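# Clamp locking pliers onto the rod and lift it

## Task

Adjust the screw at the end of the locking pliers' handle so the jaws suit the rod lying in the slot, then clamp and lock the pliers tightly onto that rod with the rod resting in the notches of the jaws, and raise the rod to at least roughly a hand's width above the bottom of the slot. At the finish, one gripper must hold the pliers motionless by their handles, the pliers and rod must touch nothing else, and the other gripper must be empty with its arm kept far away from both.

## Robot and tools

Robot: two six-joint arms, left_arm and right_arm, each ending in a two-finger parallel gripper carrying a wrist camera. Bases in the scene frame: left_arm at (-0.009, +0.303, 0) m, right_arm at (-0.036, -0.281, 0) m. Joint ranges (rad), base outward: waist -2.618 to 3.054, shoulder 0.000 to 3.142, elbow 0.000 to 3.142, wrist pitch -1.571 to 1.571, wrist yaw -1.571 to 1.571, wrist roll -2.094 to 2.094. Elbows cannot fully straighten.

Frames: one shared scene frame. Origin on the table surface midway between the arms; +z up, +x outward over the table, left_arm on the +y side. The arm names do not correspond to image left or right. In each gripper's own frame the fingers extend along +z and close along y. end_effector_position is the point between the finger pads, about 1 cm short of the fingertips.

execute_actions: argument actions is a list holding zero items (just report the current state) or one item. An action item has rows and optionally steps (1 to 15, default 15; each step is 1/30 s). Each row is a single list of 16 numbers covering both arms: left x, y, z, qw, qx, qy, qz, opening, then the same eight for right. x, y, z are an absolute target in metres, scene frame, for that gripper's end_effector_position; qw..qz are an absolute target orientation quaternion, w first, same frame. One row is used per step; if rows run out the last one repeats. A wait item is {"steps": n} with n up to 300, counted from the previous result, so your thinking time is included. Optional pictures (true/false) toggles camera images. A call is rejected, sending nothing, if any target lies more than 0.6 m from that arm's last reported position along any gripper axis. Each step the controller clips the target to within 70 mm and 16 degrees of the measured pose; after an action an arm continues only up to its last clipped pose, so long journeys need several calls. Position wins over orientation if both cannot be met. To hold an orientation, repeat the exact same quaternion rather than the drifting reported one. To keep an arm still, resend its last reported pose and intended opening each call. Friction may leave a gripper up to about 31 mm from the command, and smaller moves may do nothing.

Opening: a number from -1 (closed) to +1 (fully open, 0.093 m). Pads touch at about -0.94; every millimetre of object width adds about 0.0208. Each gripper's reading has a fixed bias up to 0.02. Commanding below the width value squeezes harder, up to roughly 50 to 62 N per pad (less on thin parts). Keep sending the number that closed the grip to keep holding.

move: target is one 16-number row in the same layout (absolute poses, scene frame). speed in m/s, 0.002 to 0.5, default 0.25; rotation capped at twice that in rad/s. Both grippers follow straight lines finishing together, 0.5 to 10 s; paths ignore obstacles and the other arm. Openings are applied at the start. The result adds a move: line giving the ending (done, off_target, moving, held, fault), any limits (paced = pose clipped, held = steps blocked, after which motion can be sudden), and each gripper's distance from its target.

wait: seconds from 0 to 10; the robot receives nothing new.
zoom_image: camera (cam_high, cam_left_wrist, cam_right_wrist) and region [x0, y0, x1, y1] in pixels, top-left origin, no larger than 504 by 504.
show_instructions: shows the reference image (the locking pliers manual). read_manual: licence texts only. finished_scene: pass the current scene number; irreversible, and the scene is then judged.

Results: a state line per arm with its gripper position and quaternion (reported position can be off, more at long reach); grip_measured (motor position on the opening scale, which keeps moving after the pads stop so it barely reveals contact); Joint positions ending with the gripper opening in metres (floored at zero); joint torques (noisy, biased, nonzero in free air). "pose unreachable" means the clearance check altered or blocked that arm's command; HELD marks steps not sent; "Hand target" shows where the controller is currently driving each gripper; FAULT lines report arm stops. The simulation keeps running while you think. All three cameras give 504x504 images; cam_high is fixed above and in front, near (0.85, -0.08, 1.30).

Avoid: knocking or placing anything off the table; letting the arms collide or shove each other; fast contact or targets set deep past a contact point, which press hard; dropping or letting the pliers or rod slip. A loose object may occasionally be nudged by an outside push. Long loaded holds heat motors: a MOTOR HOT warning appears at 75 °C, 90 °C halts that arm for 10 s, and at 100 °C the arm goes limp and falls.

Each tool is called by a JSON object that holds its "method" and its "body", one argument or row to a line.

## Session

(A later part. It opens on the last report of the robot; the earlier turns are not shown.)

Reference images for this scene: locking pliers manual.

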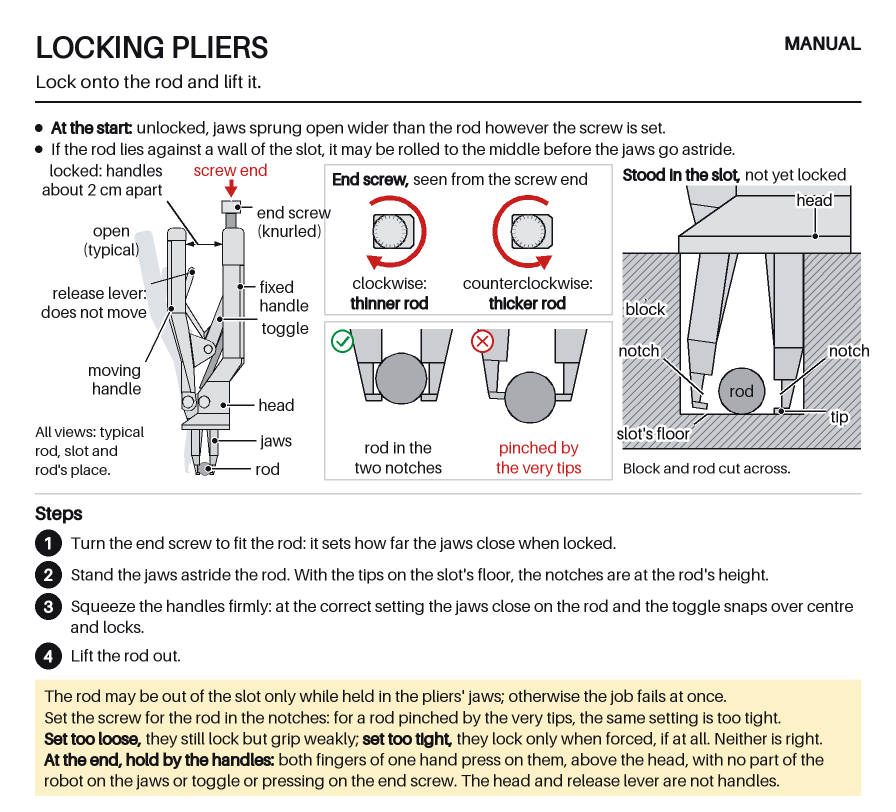

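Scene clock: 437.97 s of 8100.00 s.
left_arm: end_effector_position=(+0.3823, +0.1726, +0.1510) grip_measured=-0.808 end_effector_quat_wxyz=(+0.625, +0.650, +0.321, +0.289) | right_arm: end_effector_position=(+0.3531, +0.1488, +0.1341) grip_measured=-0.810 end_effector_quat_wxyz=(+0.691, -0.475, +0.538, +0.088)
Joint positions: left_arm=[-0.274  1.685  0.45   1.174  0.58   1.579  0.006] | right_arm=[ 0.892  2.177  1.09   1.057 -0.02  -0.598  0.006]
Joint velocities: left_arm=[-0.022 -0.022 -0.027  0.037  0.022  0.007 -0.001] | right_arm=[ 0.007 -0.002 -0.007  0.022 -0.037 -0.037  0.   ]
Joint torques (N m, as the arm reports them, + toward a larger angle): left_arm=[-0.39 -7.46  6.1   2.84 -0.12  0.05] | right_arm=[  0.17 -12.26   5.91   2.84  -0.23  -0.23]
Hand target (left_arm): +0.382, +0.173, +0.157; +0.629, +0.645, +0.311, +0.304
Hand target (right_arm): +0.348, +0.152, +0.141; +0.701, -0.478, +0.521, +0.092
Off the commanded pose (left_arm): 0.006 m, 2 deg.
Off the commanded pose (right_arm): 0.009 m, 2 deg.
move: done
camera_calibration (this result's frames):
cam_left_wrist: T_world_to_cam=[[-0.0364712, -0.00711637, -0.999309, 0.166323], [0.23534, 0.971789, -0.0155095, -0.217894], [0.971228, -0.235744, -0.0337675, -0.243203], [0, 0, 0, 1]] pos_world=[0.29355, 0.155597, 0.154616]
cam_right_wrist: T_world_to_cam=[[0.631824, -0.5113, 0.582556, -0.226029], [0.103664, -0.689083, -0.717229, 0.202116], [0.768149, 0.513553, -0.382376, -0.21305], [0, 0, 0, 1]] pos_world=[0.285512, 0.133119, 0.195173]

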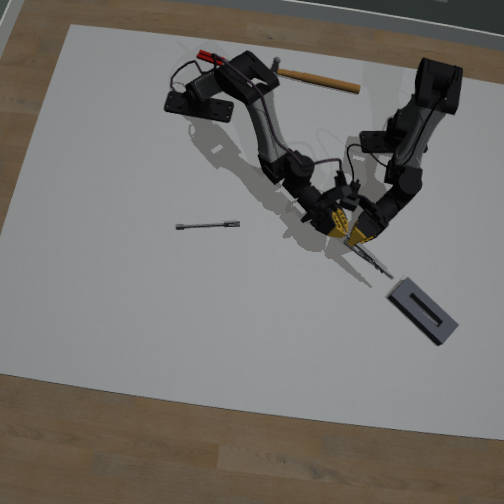

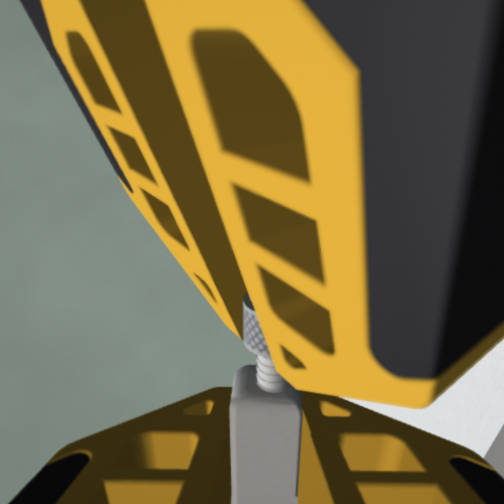

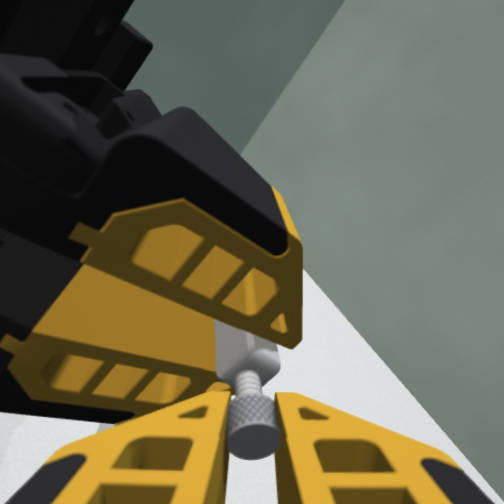

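{"method": "move", "body": {
  "target": [0.382,0.173,0.157,0.629,0.644,0.310,0.304,-0.97,0.27,0.05,0.12,0.6355,-0.31,0.6355,0.31,-0.3],
  "speed": 0.25
}}

{"method": "move", "body": {
  "target": [0.43,0.30,0.24,0.6355,-0.31,0.6355,0.31,-0.97,0.27,0.05,0.12,0.6355,-0.31,0.6355,0.31,-0.9],
  "speed": 0.25
}}

{"method": "move", "body": {
  "target": [0.489,0.415,0.195,0.6355,-0.31,0.6355,0.31,-0.97,0.305,0.153,0.046,0.6355,-0.31,0.6355,0.31,-0.9],
  "speed": 0.15
}}

{"method": "zoom_image", "body": {
  "camera": "cam_right_wrist",
  "region": [170, 60, 350, 260]
}}

Scene clock: 444.07 s of 8100.00 s.
left_arm: end_effector_position=(+0.3824, +0.1730, +0.1485) grip_measured=-0.808 end_effector_quat_wxyz=(+0.622, +0.651, +0.326, +0.287) | right_arm: end_effector_position=(+0.2725, +0.0524, +0.1110) grip_measured=-0.302 end_effector_quat_wxyz=(+0.627, -0.316, +0.645, +0.303)
Joint positions: left_arm=[-0.274  1.685  0.45   1.163  0.577  1.579  0.006] | right_arm=[ 0.839  1.984  0.524  1.428 -0.129 -0.008  0.031]
Joint velocities: left_arm=[-0.002 -0.012 -0.002 -0.022  0.007 -0.051 -0.   ] | right_arm=[ 0.017  0.002  0.027 -0.022 -0.051  0.022 -0.001]
Joint torques (N m, as the arm reports them, + toward a larger angle): left_arm=[-0.33 -7.48  6.01  2.99 -0.08  0.1 ] | right_arm=[ -0.79 -10.34   3.46   2.67  -0.13  -0.12]
Hand target (left_arm): +0.382, +0.173, +0.157; +0.629, +0.645, +0.310, +0.304
Hand target (right_arm): +0.271, +0.049, +0.121; +0.636, -0.310, +0.635, +0.310
Off the commanded pose (left_arm): 0.008 m, 3 deg.
Off the commanded pose (right_arm): 0.010 m, 2 deg.
move: off_target (left_arm)
camera_calibration (this result's frames):
cam_left_wrist: T_world_to_cam=[[-0.0475739, -0.00563624, -0.998852, 0.167781], [0.232223, 0.972522, -0.0165481, -0.217155], [0.971499, -0.232743, -0.0449578, -0.242301], [0, 0, 0, 1]] pos_world=[0.293805, 0.15574, 0.153102]
cam_right_wrist: T_world_to_cam=[[0.796822, -0.60349, 0.0295816, -0.189623], [-0.253955, -0.378931, -0.889898, 0.227835], [0.548254, 0.701577, -0.4552, -0.0522856], [0, 0, 0, 1]] pos_world=[0.237622, 0.00858058, 0.184559]

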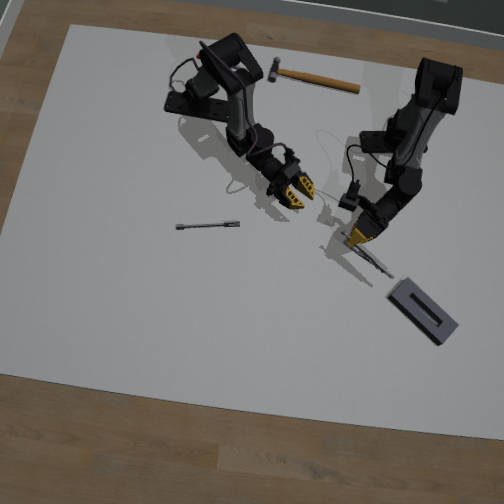

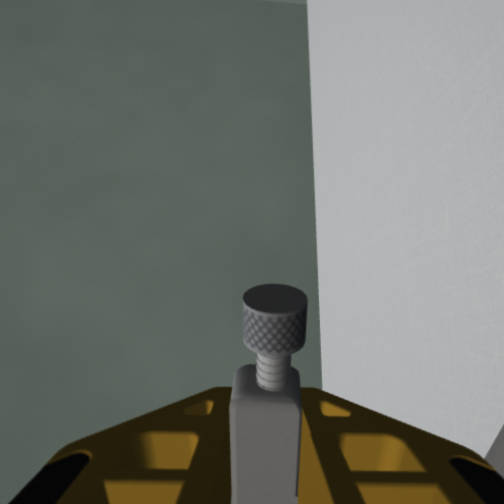

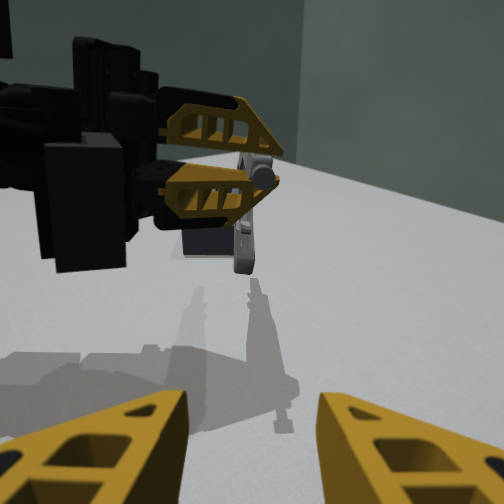

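Scene clock: 449.27 s of 8100.00 s.
left_arm: end_effector_position=(+0.4257, +0.2965, +0.2177) grip_measured=-0.805 end_effector_quat_wxyz=(+0.613, -0.284, +0.662, +0.325) | right_arm: end_effector_position=(+0.2725, +0.0525, +0.1127) grip_measured=-0.898 end_effector_quat_wxyz=(+0.629, -0.315, +0.643, +0.305)
Joint positions: left_arm=[-0.574  1.77   0.951  0.681 -1.288 -0.05   0.007] | right_arm=[ 0.839  1.984  0.524  1.435 -0.129 -0.007  0.002]
Joint velocities: left_arm=[-0.012 -0.002 -0.007 -0.081 -0.022 -0.095 -0.001] | right_arm=[ 0.012 -0.002 -0.007  0.037 -0.037 -0.022 -0.001]
Joint torques (N m, as the arm reports them, + toward a larger angle): left_arm=[  0.48 -12.33  11.71   2.08  -0.27  -0.08] | right_arm=[-0.33 -9.77  3.46  2.7  -0.08 -0.06]
Hand target (left_arm): +0.427, +0.301, +0.238; +0.627, -0.310, +0.644, +0.310
Hand target (right_arm): +0.270, +0.050, +0.120; +0.635, -0.310, +0.636, +0.310
Off the commanded pose (left_arm): 0.023 m, 5 deg.
Off the commanded pose (right_arm): 0.008 m, 1 deg.
move: off_target (left_arm)
camera_calibration (this result's frames):
cam_left_wrist: T_world_to_cam=[[0.79145, -0.605886, -0.0806854, -0.139434], [-0.33515, -0.319776, -0.886238, 0.467892], [0.511158, 0.728455, -0.456149, -0.251985], [0, 0, 0, 1]] pos_world=[0.395973, 0.248699, 0.288471]
cam_right_wrist: T_world_to_cam=[[0.796685, -0.603678, 0.0294341, -0.189615], [-0.250404, -0.374003, -0.892983, 0.22845], [0.550083, 0.704056, -0.449126, -0.0528857], [0, 0, 0, 1]] pos_world=[0.23736, 0.00820893, 0.185831]

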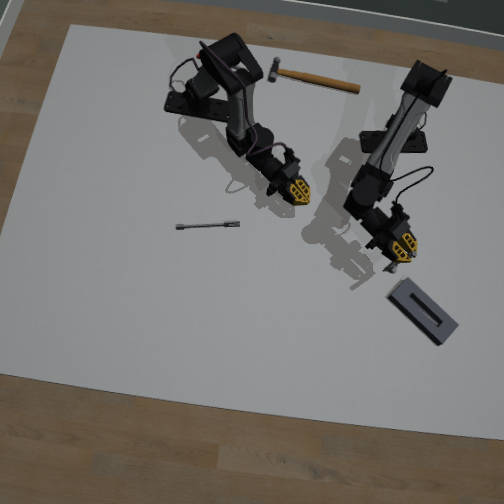

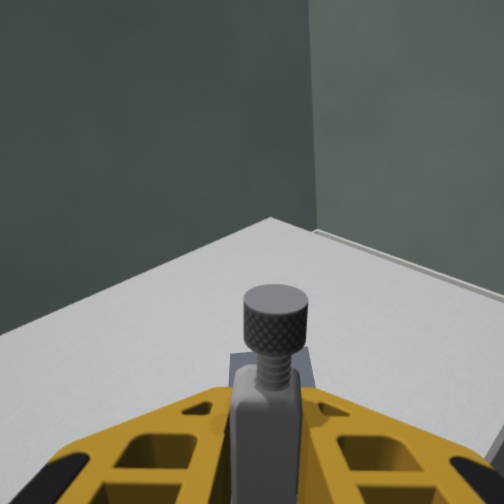

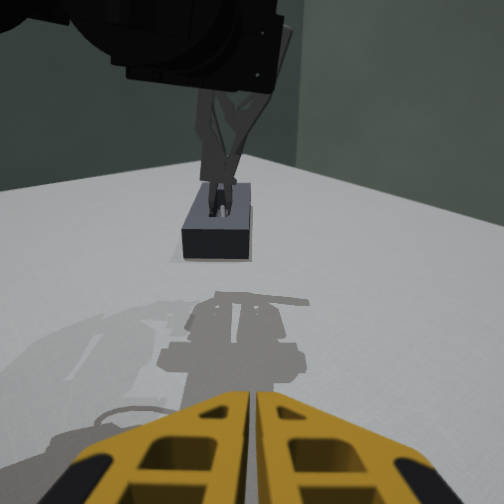

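Scene clock: 450.70 s of 8100.00 s.
left_arm: end_effector_position=(+0.4800, +0.4163, +0.1840) grip_measured=-0.805 end_effector_quat_wxyz=(+0.619, -0.300, +0.649, +0.323) | right_arm: end_effector_position=(+0.3019, +0.1489, +0.0434) grip_measured=-0.898 end_effector_quat_wxyz=(+0.632, -0.315, +0.638, +0.307)
Joint positions: left_arm=[-0.229  1.969  1.012  0.915 -0.966  0.013  0.007] | right_arm=[ 0.965  2.436  0.962  1.46  -0.009 -0.007  0.002]
Joint velocities: left_arm=[-0.002  0.007  0.002 -0.007 -0.037 -0.037  0.001] | right_arm=[-0.022  0.012  0.007  0.022 -0.037 -0.051  0.001]
Joint torques (N m, as the arm reports them, + toward a larger angle): left_arm=[ -0.1  -10.93  11.3    2.63  -0.08   0.09] | right_arm=[  0.22 -11.13   5.81   2.48  -0.03  -0.09]
Hand target (left_arm): +0.487, +0.416, +0.197; +0.638, -0.307, +0.633, +0.313
Hand target (right_arm): +0.303, +0.153, +0.045; +0.636, -0.311, +0.635, +0.309
Off the commanded pose (left_arm): 0.014 m, 3 deg.
Off the commanded pose (right_arm): 0.006 m, 1 deg.
move: off_target (left_arm)
camera_calibration (this result's frames):
cam_left_wrist: T_world_to_cam=[[0.806792, -0.589071, -0.0456383, -0.133317], [-0.295602, -0.335559, -0.894438, 0.483616], [0.511573, 0.735116, -0.444857, -0.387472], [0, 0, 0, 1]] pos_world=[0.448736, 0.368586, 0.254111]
cam_right_wrist: T_world_to_cam=[[0.799179, -0.600208, 0.032612, -0.154218], [-0.2408, -0.369392, -0.897533, 0.206593], [0.550753, 0.709436, -0.43974, -0.169502], [0, 0, 0, 1]] pos_world=[0.266349, 0.104002, 0.115916]

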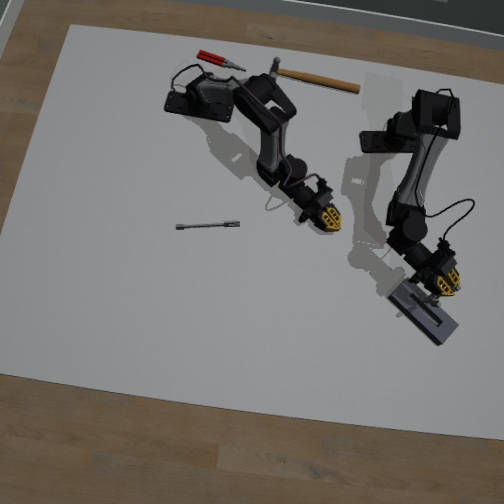

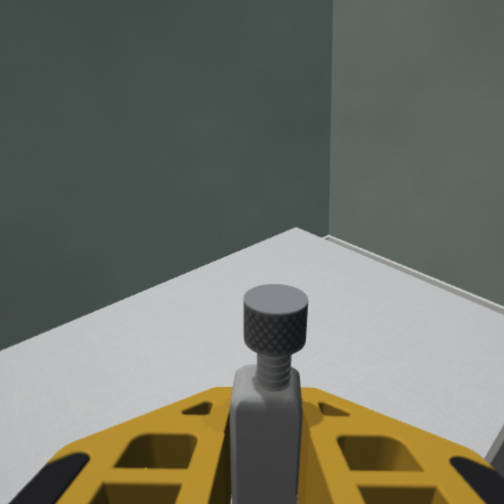

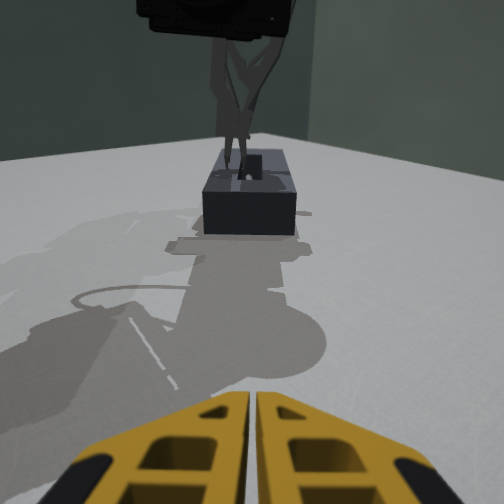

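Region (170, 60, 350, 260) of cam_right_wrist's 504x504 image, scaled by 2.520, with more detail than that image has; it fills the left 454 columns of this view, and the rest is white.

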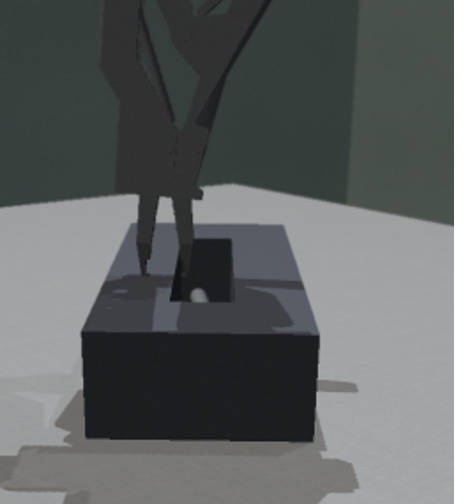

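{"method": "move", "body": {
  "target": [0.494,0.409,0.203,0.65,-0.32,0.62,0.297,-0.97,0.305,0.153,0.046,0.6355,-0.31,0.6355,0.31,-0.9],
  "speed": 0.04
}}

{"method": "zoom_image", "body": {
  "camera": "cam_right_wrist",
  "region": [170, 60, 350, 260]
}}

Scene clock: 454.93 s of 8100.00 s.
left_arm: end_effector_position=(+0.4866, +0.4132, +0.1887) grip_measured=-0.805 end_effector_quat_wxyz=(+0.629, -0.307, +0.643, +0.313) | right_arm: end_effector_position=(+0.3020, +0.1488, +0.0434) grip_measured=-0.898 end_effector_quat_wxyz=(+0.632, -0.315, +0.638, +0.306)
Joint positions: left_arm=[-0.235  1.982  1.041  0.915 -0.965 -0.004  0.007] | right_arm=[ 0.965  2.436  0.962  1.46  -0.008 -0.007  0.002]
Joint velocities: left_arm=[ 0.002 -0.027  0.007 -0.007 -0.051  0.007  0.   ] | right_arm=[-0.002  0.007  0.012 -0.051 -0.007 -0.066 -0.001]
Joint torques (N m, as the arm reports them, + toward a larger angle): left_arm=[ -0.88 -11.11  11.45   2.63  -0.2   -0.1 ] | right_arm=[ -0.13 -11.16   6.07   2.43  -0.02  -0.06]
Hand target (left_arm): +0.493, +0.409, +0.203; +0.650, -0.321, +0.622, +0.297
Hand target (right_arm): +0.305, +0.153, +0.046; +0.635, -0.310, +0.636, +0.310
Off the commanded pose (left_arm): 0.017 m, 4 deg.
Off the commanded pose (right_arm): 0.006 m, 1 deg.
move: off_target (left_arm)
camera_calibration (this result's frames):
cam_left_wrist: T_world_to_cam=[[0.80384, -0.594681, -0.0139701, -0.142557], [-0.270438, -0.344436, -0.899015, 0.481025], [0.529815, 0.726442, -0.437696, -0.393168], [0, 0, 0, 1]] pos_world=[0.452986, 0.36652, 0.258369]
cam_right_wrist: T_world_to_cam=[[0.79872, -0.600818, 0.0326224, -0.154118], [-0.241074, -0.369214, -0.897532, 0.206645], [0.551298, 0.709013, -0.439741, -0.169604], [0, 0, 0, 1]] pos_world=[0.266416, 0.103951, 0.115916]

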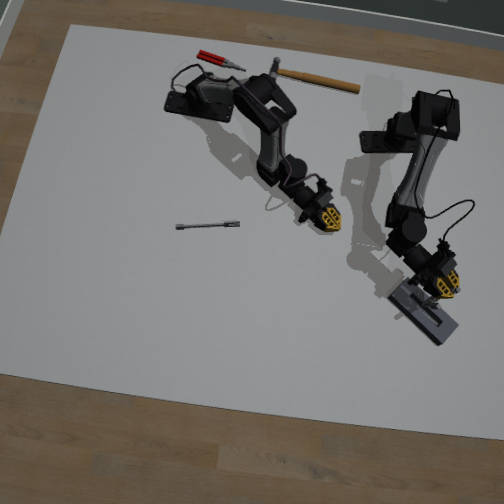

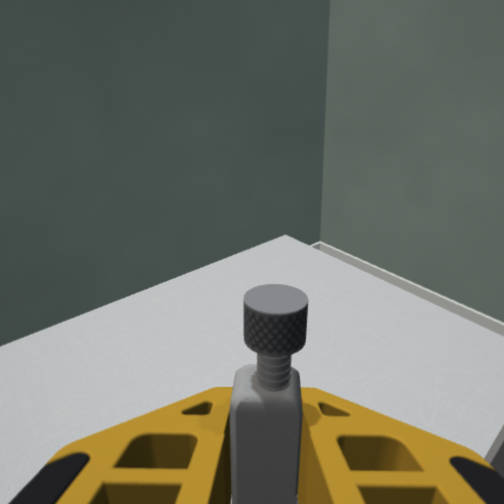

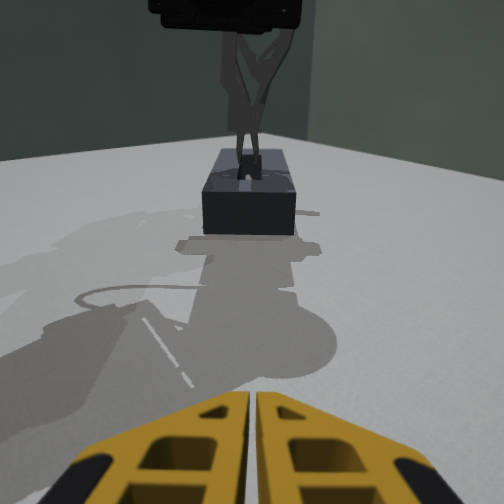

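Region (170, 60, 350, 260) of cam_right_wrist's 504x504 image, scaled by 2.520, with more detail than that image has; it fills the left 454 columns of this view, and the rest is white.

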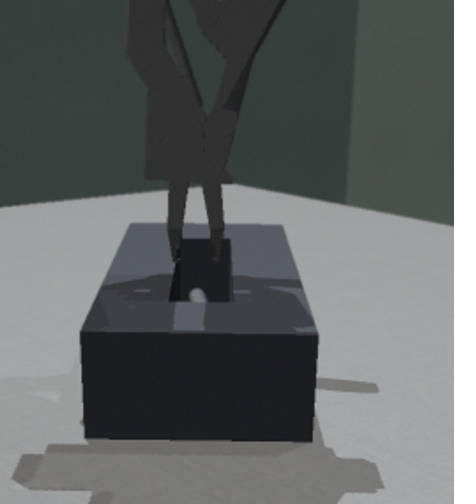

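{"method": "move", "body": {
  "target": [0.496,0.408,0.180,0.65,-0.32,0.62,0.297,-0.97,0.305,0.153,0.046,0.6355,-0.31,0.6355,0.31,-0.9],
  "speed": 0.02
}}

{"method": "zoom_image", "body": {
  "camera": "cam_right_wrist",
  "region": [170, 60, 350, 260]
}}

Scene clock: 460.40 s of 8100.00 s.
left_arm: end_effector_position=(+0.4907, +0.4135, +0.1688) grip_measured=-0.805 end_effector_quat_wxyz=(+0.629, -0.310, +0.640, +0.313) | right_arm: end_effector_position=(+0.3020, +0.1488, +0.0434) grip_measured=-0.898 end_effector_quat_wxyz=(+0.632, -0.315, +0.638, +0.306)
Joint positions: left_arm=[-0.235  2.05   1.041  0.988 -0.97  -0.007  0.007] | right_arm=[ 0.965  2.436  0.962  1.46  -0.008 -0.007  0.002]
Joint velocities: left_arm=[ 0.007 -0.007 -0.017 -0.037  0.022 -0.007  0.   ] | right_arm=[-0.007 -0.002 -0.012  0.081  0.037 -0.007 -0.   ]
Joint torques (N m, as the arm reports them, + toward a larger angle): left_arm=[ -1.11 -11.71   9.86   2.66  -0.17  -0.08] | right_arm=[ -0.07 -11.13   6.08   2.43  -0.01  -0.06]
Hand target (left_arm): +0.495, +0.408, +0.180; +0.650, -0.321, +0.621, +0.297
Hand target (right_arm): +0.305, +0.153, +0.046; +0.635, -0.310, +0.636, +0.310
Off the commanded pose (left_arm): 0.014 m, 4 deg.
Off the commanded pose (right_arm): 0.006 m, 1 deg.
move: off_target (left_arm)
camera_calibration (this result's frames):
cam_left_wrist: T_world_to_cam=[[0.807088, -0.590373, -0.0082313, -0.15027], [-0.263181, -0.347241, -0.900089, 0.462079], [0.52853, 0.728617, -0.435629, -0.404854], [0, 0, 0, 1]] pos_world=[0.456869, 0.366721, 0.238309]
cam_right_wrist: T_world_to_cam=[[0.79872, -0.600818, 0.0326224, -0.154118], [-0.241074, -0.369214, -0.897532, 0.206645], [0.551298, 0.709013, -0.439741, -0.169604], [0, 0, 0, 1]] pos_world=[0.266416, 0.103951, 0.115916]

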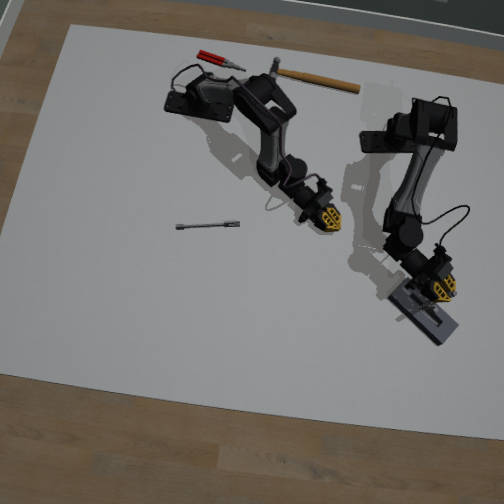

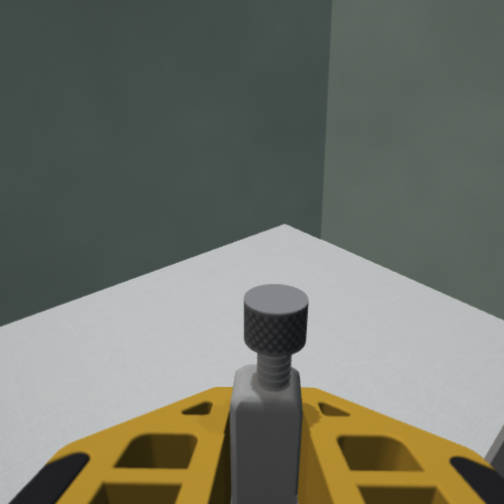

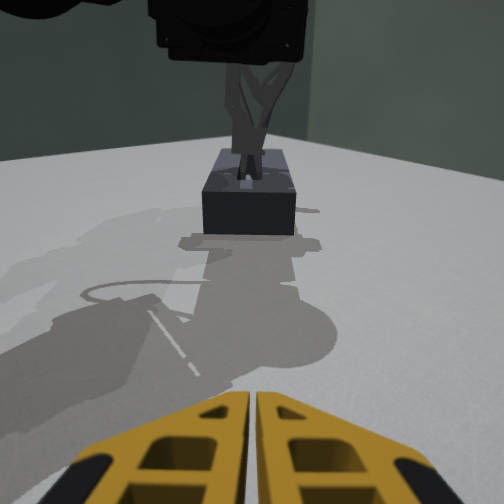

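Region (170, 60, 350, 260) of cam_right_wrist's 504x504 image, scaled by 2.520, with more detail than that image has; it fills the left 454 columns of this view, and the rest is white.

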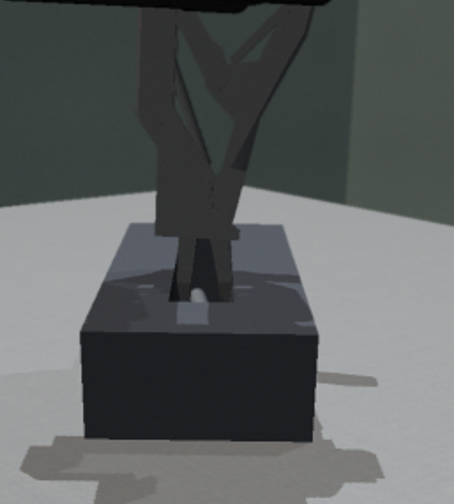

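Astride. Continue down.

{"method": "move", "body": {
  "target": [0.492,0.411,0.158,0.645,-0.318,0.627,0.30,-0.97,0.305,0.153,0.046,0.6355,-0.31,0.6355,0.31,-0.9],
  "speed": 0.015
}}

{"method": "zoom_image", "body": {
  "camera": "cam_right_wrist",
  "region": [170, 60, 350, 260]
}}

Scene clock: 464.73 s of 8100.00 s.
left_arm: end_effector_position=(+0.4917, +0.4142, +0.1574) grip_measured=-0.805 end_effector_quat_wxyz=(+0.630, -0.313, +0.638, +0.315) | right_arm: end_effector_position=(+0.3020, +0.1488, +0.0434) grip_measured=-0.898 end_effector_quat_wxyz=(+0.632, -0.315, +0.638, +0.306)
Joint positions: left_arm=[-0.235  2.09   1.041  1.033 -0.979 -0.007  0.007] | right_arm=[ 0.965  2.436  0.962  1.46  -0.008 -0.007  0.002]
Joint velocities: left_arm=[ 0.012  0.002 -0.012  0.007 -0.037 -0.022 -0.   ] | right_arm=[-0.012  0.032 -0.002 -0.007 -0.051 -0.037 -0.001]
Joint torques (N m, as the arm reports them, + toward a larger angle): left_arm=[ -0.62 -11.9    6.46   2.8    0.    -0.14] | right_arm=[ -0.07 -11.17   6.05   2.44  -0.02  -0.06]
Hand target (left_arm): +0.492, +0.411, +0.158; +0.644, -0.318, +0.628, +0.300
Hand target (right_arm): +0.305, +0.153, +0.046; +0.635, -0.310, +0.636, +0.310
Off the commanded pose (left_arm): 0.003 m, 3 deg.
Off the commanded pose (right_arm): 0.006 m, 1 deg.
move: off_target (left_arm)
camera_calibration (this result's frames):
cam_left_wrist: T_world_to_cam=[[0.812043, -0.583581, -0.0044606, -0.156582], [-0.256134, -0.349517, -0.90124, 0.450005], [0.524387, 0.732988, -0.433297, -0.411023], [0, 0, 0, 1]] pos_world=[0.457948, 0.367181, 0.226769]
cam_right_wrist: T_world_to_cam=[[0.79872, -0.600818, 0.0326224, -0.154118], [-0.241074, -0.369214, -0.897532, 0.206645], [0.551298, 0.709013, -0.439741, -0.169604], [0, 0, 0, 1]] pos_world=[0.266416, 0.103951, 0.115916]

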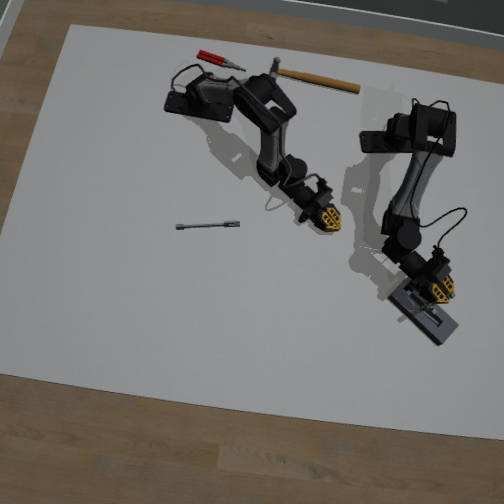

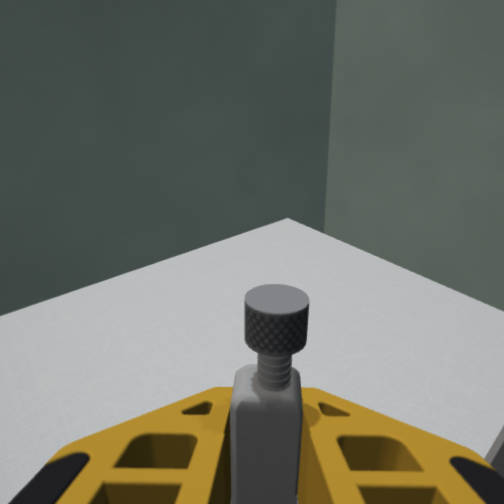

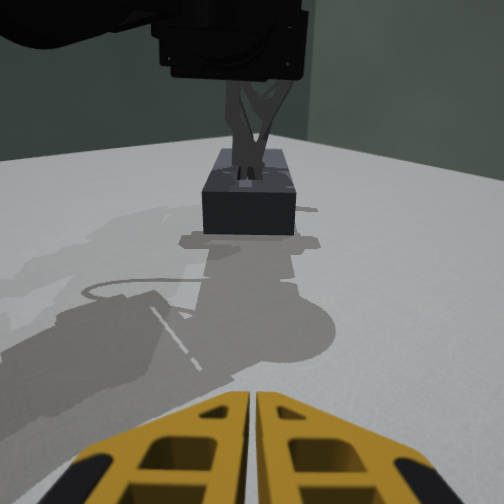

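Region (170, 60, 350, 260) of cam_right_wrist's 504x504 image, scaled by 2.520, with more detail than that image has; it fills the left 454 columns of this view, and the rest is white.

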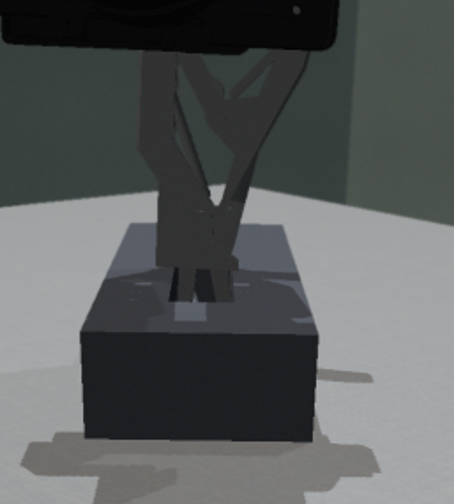

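{"method": "execute_actions", "body": {
  "actions": [
    {"rows":[[0.492,0.413,0.157,0.6355,-0.31,0.6355,0.31,-0.4,0.305,0.153,0.046,0.6355,-0.31,0.6355,0.31,-0.9]],"steps":10}
  ],
  "pictures": false
}}

{"method": "move", "body": {
  "target": [0.462,0.375,0.157,0.6355,-0.31,0.6355,0.31,-0.4,0.305,0.153,0.046,0.6355,-0.31,0.6355,0.31,-0.9],
  "speed": 0.1
}}

{"method": "move", "body": {
  "target": [0.494,0.350,0.155,0.6355,-0.31,0.6355,0.31,1,0.305,0.153,0.046,0.6355,-0.31,0.6355,0.31,-0.9],
  "speed": 0.1
}}

Scene clock: 470.40 s of 8100.00 s.
left_arm: end_effector_position=(+0.4925, +0.4136, +0.1605) grip_measured=-0.401 end_effector_quat_wxyz=(+0.636, -0.314, +0.633, +0.310) | right_arm: end_effector_position=(+0.3020, +0.1488, +0.0434) grip_measured=-0.898 end_effector_quat_wxyz=(+0.632, -0.315, +0.638, +0.306)
Joint positions: left_arm=[-0.235  2.09   1.041  1.051 -0.972 -0.006  0.026] | right_arm=[ 0.965  2.436  0.962  1.46  -0.008 -0.007  0.002]
Joint velocities: left_arm=[-0.007 -0.002  0.002  0.037  0.007 -0.007 -0.001] | right_arm=[ 0.002 -0.002 -0.007 -0.007 -0.007 -0.037 -0.001]
Joint torques (N m, as the arm reports them, + toward a larger angle): left_arm=[ -0.31 -12.18   6.64   2.28  -0.04   0.08] | right_arm=[ -0.13 -11.11   6.08   2.43  -0.01  -0.05]
Hand target (left_arm): +0.492, +0.413, +0.157; +0.636, -0.310, +0.636, +0.310
Hand target (right_arm): +0.305, +0.153, +0.046; +0.635, -0.310, +0.636, +0.310
Off the commanded pose (left_arm): 0.004 m, 1 deg.
Off the commanded pose (right_arm): 0.006 m, 1 deg.
Steps of this call (steps 1 to 160: nothing new was sent; steps 161 to 170: all 10 steps of this action). Readings (end_effector_position):
161: left_arm (+0.4917, +0.4142, +0.1575) | right_arm (+0.3020, +0.1488, +0.0434)
162: left_arm (+0.4919, +0.4141, +0.1579) | right_arm (+0.3020, +0.1488, +0.0434)
164: left_arm (+0.4921, +0.4140, +0.1592) | right_arm (+0.3020, +0.1488, +0.0434)
168: left_arm (+0.4924, +0.4137, +0.1603) | right_arm (+0.3020, +0.1488, +0.0434)
170: the state above

Scene clock: 471.57 s of 8100.00 s.
left_arm: end_effector_position=(+0.4694, +0.3750, +0.1573) grip_measured=-0.401 end_effector_quat_wxyz=(+0.636, -0.310, +0.636, +0.308) | right_arm: end_effector_position=(+0.3020, +0.1488, +0.0434) grip_measured=-0.898 end_effector_quat_wxyz=(+0.632, -0.315, +0.638, +0.306)
Joint positions: left_arm=[-0.338  2.043  0.945  1.095 -1.066 -0.006  0.026] | right_arm=[ 0.965  2.436  0.962  1.46  -0.008 -0.007  0.002]
Joint velocities: left_arm=[-0.002 -0.002 -0.002 -0.022 -0.051 -0.007  0.   ] | right_arm=[ 0.007  0.007  0.007 -0.022  0.022 -0.007  0.   ]
Joint torques (N m, as the arm reports them, + toward a larger angle): left_arm=[ -0.67 -13.24   4.56   2.2   -0.17   0.01] | right_arm=[ -0.08 -11.17   6.06   2.43  -0.02  -0.06]
Hand target (left_arm): +0.463, +0.375, +0.156; +0.635, -0.311, +0.636, +0.309
Hand target (right_arm): +0.305, +0.153, +0.046; +0.635, -0.310, +0.636, +0.310
Off the commanded pose (left_arm): 0.007 m, 0 deg.
Off the commanded pose (right_arm): 0.006 m, 1 deg.
move: done
camera_calibration (this result's frames):
cam_left_wrist: T_world_to_cam=[[0.802805, -0.596217, 0.00553393, -0.153864], [-0.250333, -0.345468, -0.904425, 0.426734], [0.541145, 0.724692, -0.426596, -0.376435], [0, 0, 0, 1]] pos_world=[0.434055, 0.328486, 0.226215]
cam_right_wrist: T_world_to_cam=[[0.79872, -0.600818, 0.0326224, -0.154118], [-0.241074, -0.369214, -0.897532, 0.206645], [0.551298, 0.709013, -0.439741, -0.169604], [0, 0, 0, 1]] pos_world=[0.266416, 0.103951, 0.115916]

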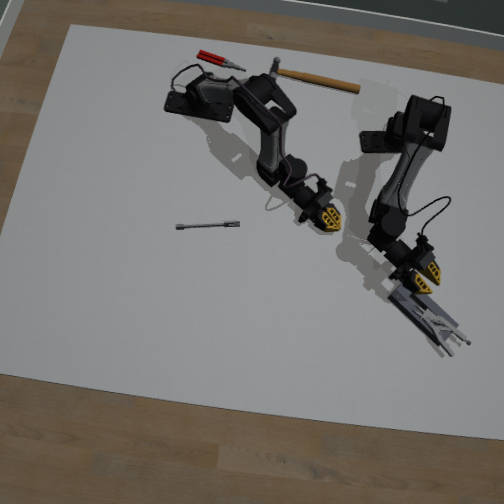

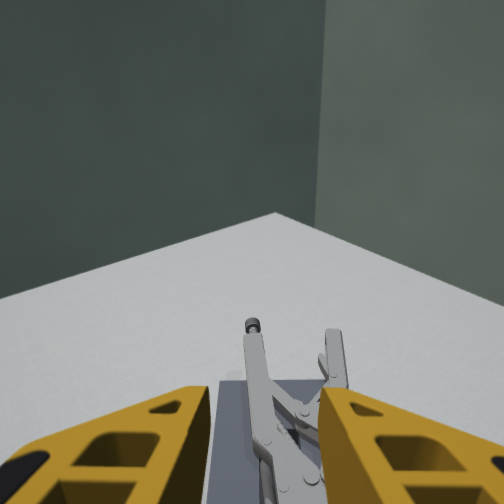

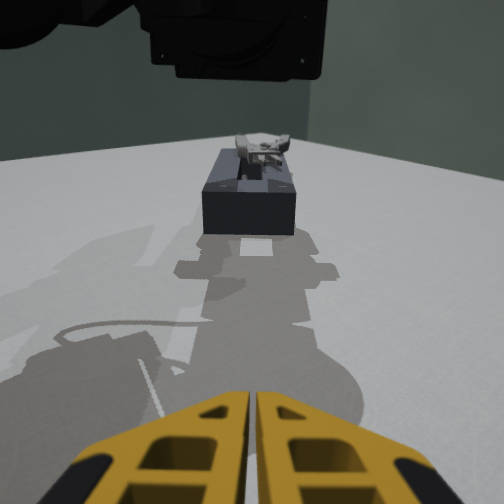

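Scene clock: 472.40 s of 8100.00 s.
left_arm: end_effector_position=(+0.4894, +0.3533, +0.1572) grip_measured=+1.000 end_effector_quat_wxyz=(+0.638, -0.312, +0.634, +0.307) | right_arm: end_effector_position=(+0.3020, +0.1488, +0.0434) grip_measured=-0.898 end_effector_quat_wxyz=(+0.632, -0.315, +0.638, +0.306)
Joint positions: left_arm=[-0.383  2.11   1.056  1.059 -1.112 -0.006  0.093] | right_arm=[ 0.965  2.436  0.962  1.46  -0.008 -0.007  0.002]
Joint velocities: left_arm=[ 0.002 -0.002 -0.002 -0.007 -0.037 -0.022  0.   ] | right_arm=[-0.007 -0.002  0.007  0.022 -0.007 -0.037  0.   ]
Joint torques (N m, as the arm reports them, + toward a larger angle): left_arm=[ -0.77 -10.96  10.04   1.97  -0.16   0.04] | right_arm=[ -0.09 -11.16   6.08   2.42  -0.01  -0.06]
Hand target (left_arm): +0.494, +0.350, +0.155; +0.635, -0.310, +0.636, +0.310
Hand target (right_arm): +0.305, +0.153, +0.046; +0.635, -0.310, +0.636, +0.310
Off the commanded pose (left_arm): 0.006 m, 1 deg.
Off the commanded pose (right_arm): 0.006 m, 1 deg.
move: done
camera_calibration (this result's frames):
cam_left_wrist: T_world_to_cam=[[0.80297, -0.595898, 0.0120523, -0.184109], [-0.243757, -0.346779, -0.905719, 0.421618], [0.543896, 0.724327, -0.423707, -0.373214], [0, 0, 0, 1]] pos_world=[0.453595, 0.306827, 0.225952]
cam_right_wrist: T_world_to_cam=[[0.79872, -0.600818, 0.0326224, -0.154118], [-0.241074, -0.369214, -0.897532, 0.206645], [0.551298, 0.709013, -0.439741, -0.169604], [0, 0, 0, 1]] pos_world=[0.266416, 0.103951, 0.115916]

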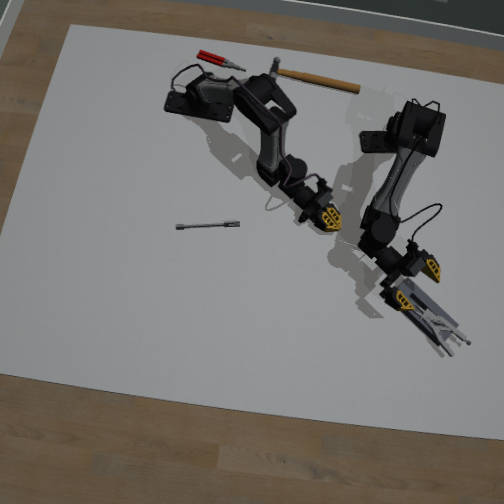

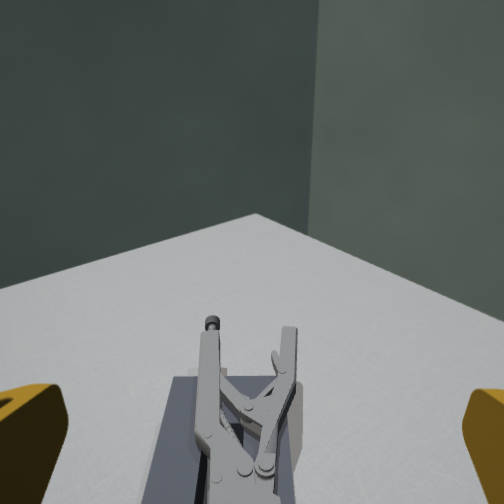

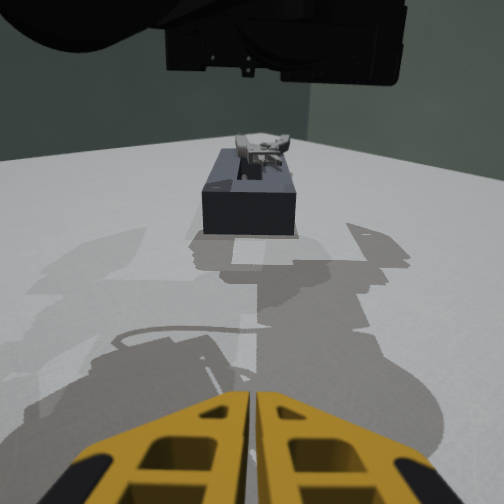

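{"method": "move", "body": {
  "target": [0.535,0.47,0.11,0.344,-0.405,0.830,0.168,-0.3,0.305,0.153,0.046,0.6355,-0.31,0.6355,0.31,-0.9],
  "speed": 0.2
}}

Scene clock: 493.17 s of 8100.00 s.
left_arm: end_effector_position=(+0.5341, +0.4702, +0.1138) grip_measured=-0.299 end_effector_quat_wxyz=(+0.352, -0.396, +0.831, +0.171) | right_arm: end_effector_position=(+0.3020, +0.1488, +0.0434) grip_measured=-0.898 end_effector_quat_wxyz=(+0.632, -0.315, +0.638, +0.306)
Joint positions: left_arm=[-0.024  2.214  1.834 -0.54  -0.51  -0.562  0.031] | right_arm=[ 0.965  2.436  0.962  1.46  -0.008 -0.007  0.002]
Joint velocities: left_arm=[ 0.002  0.012  0.007 -0.066  0.066  0.051  0.001] | right_arm=[ 0.017 -0.007 -0.017 -0.066 -0.007 -0.007  0.   ]
Joint torques (N m, as the arm reports them, + toward a larger angle): left_arm=[ -0.1  -13.76  11.94   1.61  -0.32  -0.06] | right_arm=[ -0.08 -11.18   6.08   2.44  -0.03  -0.05]
Hand target (left_arm): +0.537, +0.472, +0.111; +0.348, -0.400, +0.831, +0.169
Hand target (right_arm): +0.305, +0.153, +0.046; +0.635, -0.310, +0.636, +0.310
Off the commanded pose (left_arm): 0.004 m, 1 deg.
Off the commanded pose (right_arm): 0.006 m, 1 deg.
move: done
camera_calibration (this result's frames):
cam_left_wrist: T_world_to_cam=[[0.791874, -0.610276, -0.022342, -0.133222], [-0.576646, -0.735191, -0.356333, 0.731672], [0.201036, 0.295054, -0.934092, -0.0574928], [0, 0, 0, 1]] pos_world=[0.538969, 0.473581, 0.204039]
cam_right_wrist: T_world_to_cam=[[0.79872, -0.600818, 0.0326224, -0.154118], [-0.241074, -0.369214, -0.897532, 0.206645], [0.551298, 0.709013, -0.439741, -0.169604], [0, 0, 0, 1]] pos_world=[0.266416, 0.103951, 0.115916]

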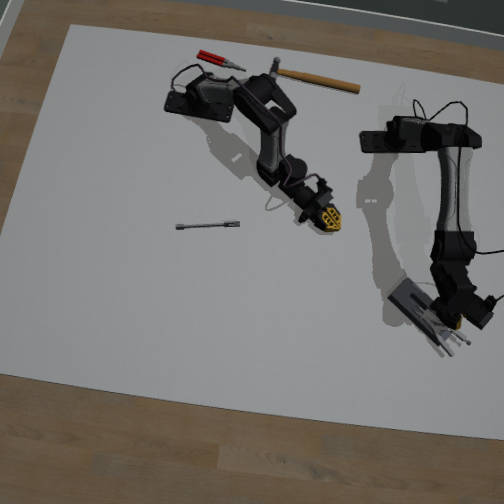

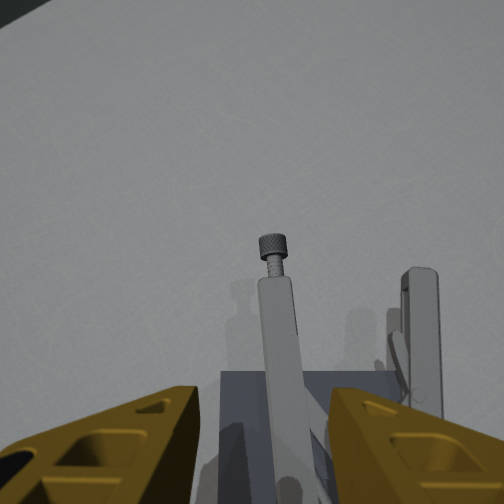

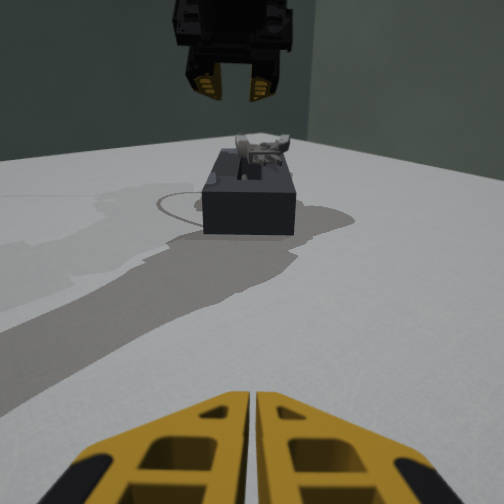

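{"method": "move", "body": {
  "target": [0.556,0.489,0.075,0.227,-0.468,0.845,0.126,-0.3,0.305,0.153,0.046,0.6355,-0.31,0.6355,0.31,-0.9],
  "speed": 0.1
}}

Scene clock: 500.23 s of 8100.00 s.
left_arm: end_effector_position=(+0.5577, +0.4860, +0.0796) grip_measured=-0.299 end_effector_quat_wxyz=(+0.236, -0.461, +0.846, +0.125) | right_arm: end_effector_position=(+0.3020, +0.1488, +0.0434) grip_measured=-0.898 end_effector_quat_wxyz=(+0.632, -0.315, +0.638, +0.306)
Joint positions: left_arm=[ 0.033  2.676  2.675 -1.164 -0.369 -0.711  0.031] | right_arm=[ 0.965  2.436  0.962  1.46  -0.008 -0.007  0.002]
Joint velocities: left_arm=[ 0.007  0.012  0.027 -0.066  0.081  0.022  0.001] | right_arm=[ 0.022  0.002 -0.017 -0.051 -0.051 -0.051  0.   ]
Joint torques (N m, as the arm reports them, + toward a larger angle): left_arm=[  0.3  -16.34  11.38   1.15  -0.29  -0.08] | right_arm=[ -0.11 -11.21   6.1    2.44  -0.02  -0.07]
Hand target (left_arm): +0.556, +0.490, +0.074; +0.229, -0.467, +0.845, +0.125
Hand target (right_arm): +0.305, +0.153, +0.046; +0.635, -0.310, +0.636, +0.310
Off the commanded pose (left_arm): 0.006 m, 1 deg.
Off the commanded pose (right_arm): 0.006 m, 1 deg.
move: done
camera_calibration (this result's frames):
cam_left_wrist: T_world_to_cam=[[0.847579, -0.530437, -0.0156727, -0.213378], [-0.529084, -0.8424, -0.102138, 0.750092], [0.0409752, 0.0948625, -0.994647, 0.0924808], [0, 0, 0, 1]] pos_world=[0.573927, 0.509921, 0.165255]
cam_right_wrist: T_world_to_cam=[[0.79872, -0.600818, 0.0326224, -0.154118], [-0.241074, -0.369214, -0.897532, 0.206645], [0.551298, 0.709013, -0.439741, -0.169604], [0, 0, 0, 1]] pos_world=[0.266416, 0.103951, 0.115916]

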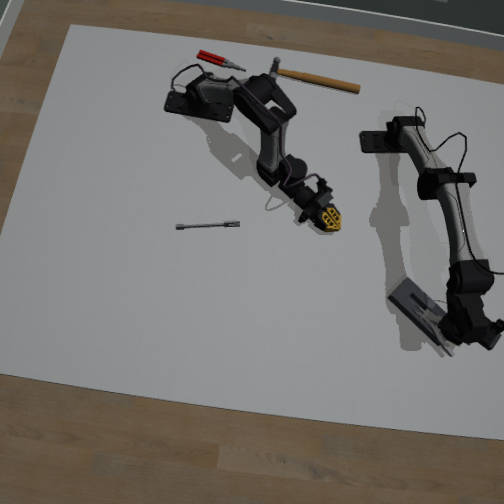

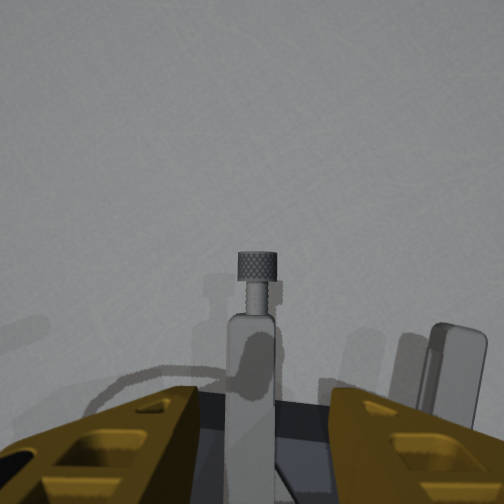

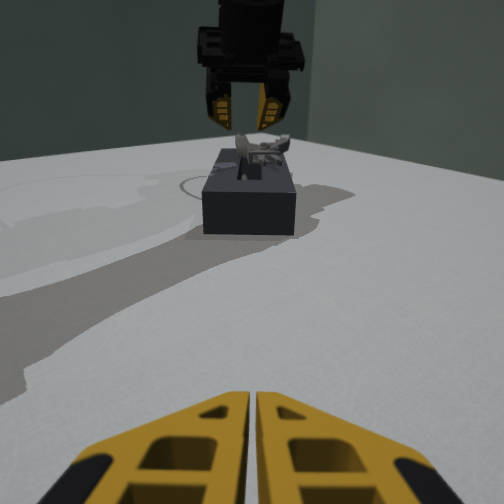

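{"method": "move", "body": {
  "target": [0.554,0.495,0.040,0.227,-0.468,0.845,0.126,-0.3,0.305,0.153,0.046,0.6355,-0.31,0.6355,0.31,-0.9],
  "speed": 0.04
}}

Scene clock: 504.13 s of 8100.00 s.
left_arm: end_effector_position=(+0.5587, +0.4933, +0.0498) grip_measured=-0.299 end_effector_quat_wxyz=(+0.236, -0.466, +0.843, +0.127) | right_arm: end_effector_position=(+0.3020, +0.1488, +0.0434) grip_measured=-0.898 end_effector_quat_wxyz=(+0.632, -0.315, +0.638, +0.306)
Joint positions: left_arm=[ 0.044  2.653  2.512 -1.024 -0.371 -0.711  0.031] | right_arm=[ 0.965  2.436  0.962  1.46  -0.008 -0.007  0.002]
Joint velocities: left_arm=[ 0.012 -0.007 -0.017  0.095 -0.037 -0.007  0.001] | right_arm=[-0.012 -0.007 -0.012 -0.037  0.051  0.007  0.001]
Joint torques (N m, as the arm reports them, + toward a larger angle): left_arm=[  0.29 -18.53   5.8    1.41  -0.29   0.02] | right_arm=[ -0.09 -11.16   6.14   2.43  -0.02  -0.07]
Hand target (left_arm): +0.555, +0.495, +0.040; +0.226, -0.468, +0.845, +0.126
Hand target (right_arm): +0.305, +0.153, +0.046; +0.635, -0.310, +0.636, +0.310
Off the commanded pose (left_arm): 0.011 m, 1 deg.
Off the commanded pose (right_arm): 0.006 m, 1 deg.
move: off_target (left_arm)
camera_calibration (this result's frames):
cam_left_wrist: T_world_to_cam=[[0.853948, -0.520082, -0.0169682, -0.219427], [-0.518878, -0.848606, -0.103121, 0.751069], [0.0392321, 0.0968644, -0.994524, 0.0620874], [0, 0, 0, 1]] pos_world=[0.574657, 0.517227, 0.135475]
cam_right_wrist: T_world_to_cam=[[0.79872, -0.600818, 0.0326224, -0.154118], [-0.241074, -0.369214, -0.897532, 0.206645], [0.551298, 0.709013, -0.439741, -0.169604], [0, 0, 0, 1]] pos_world=[0.266416, 0.103951, 0.115916]

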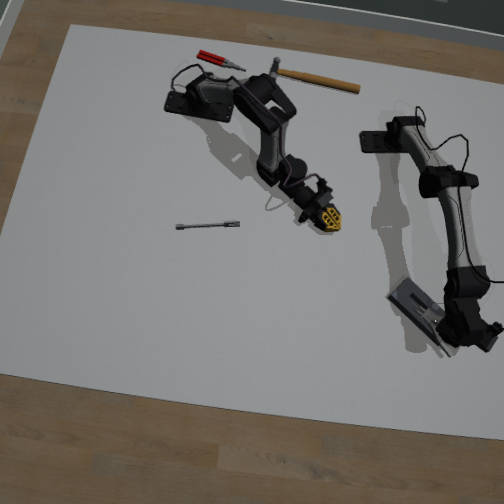

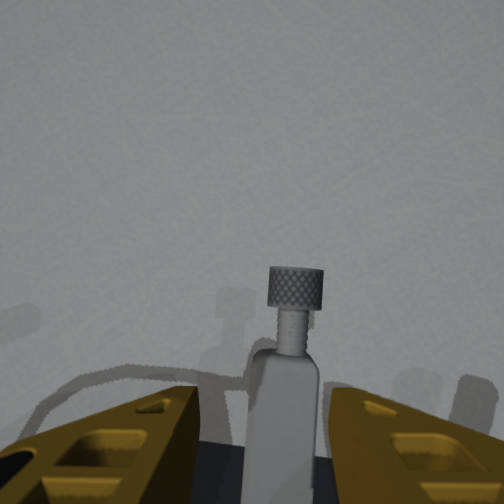

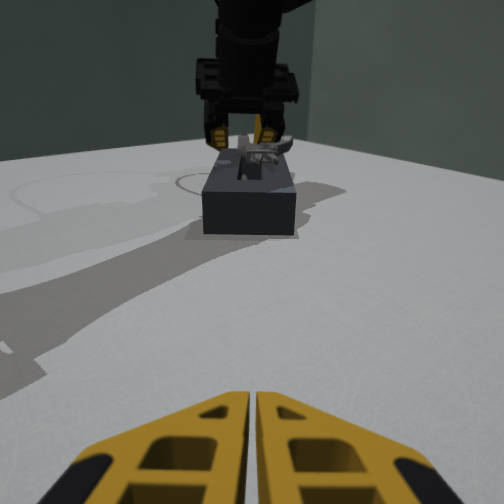

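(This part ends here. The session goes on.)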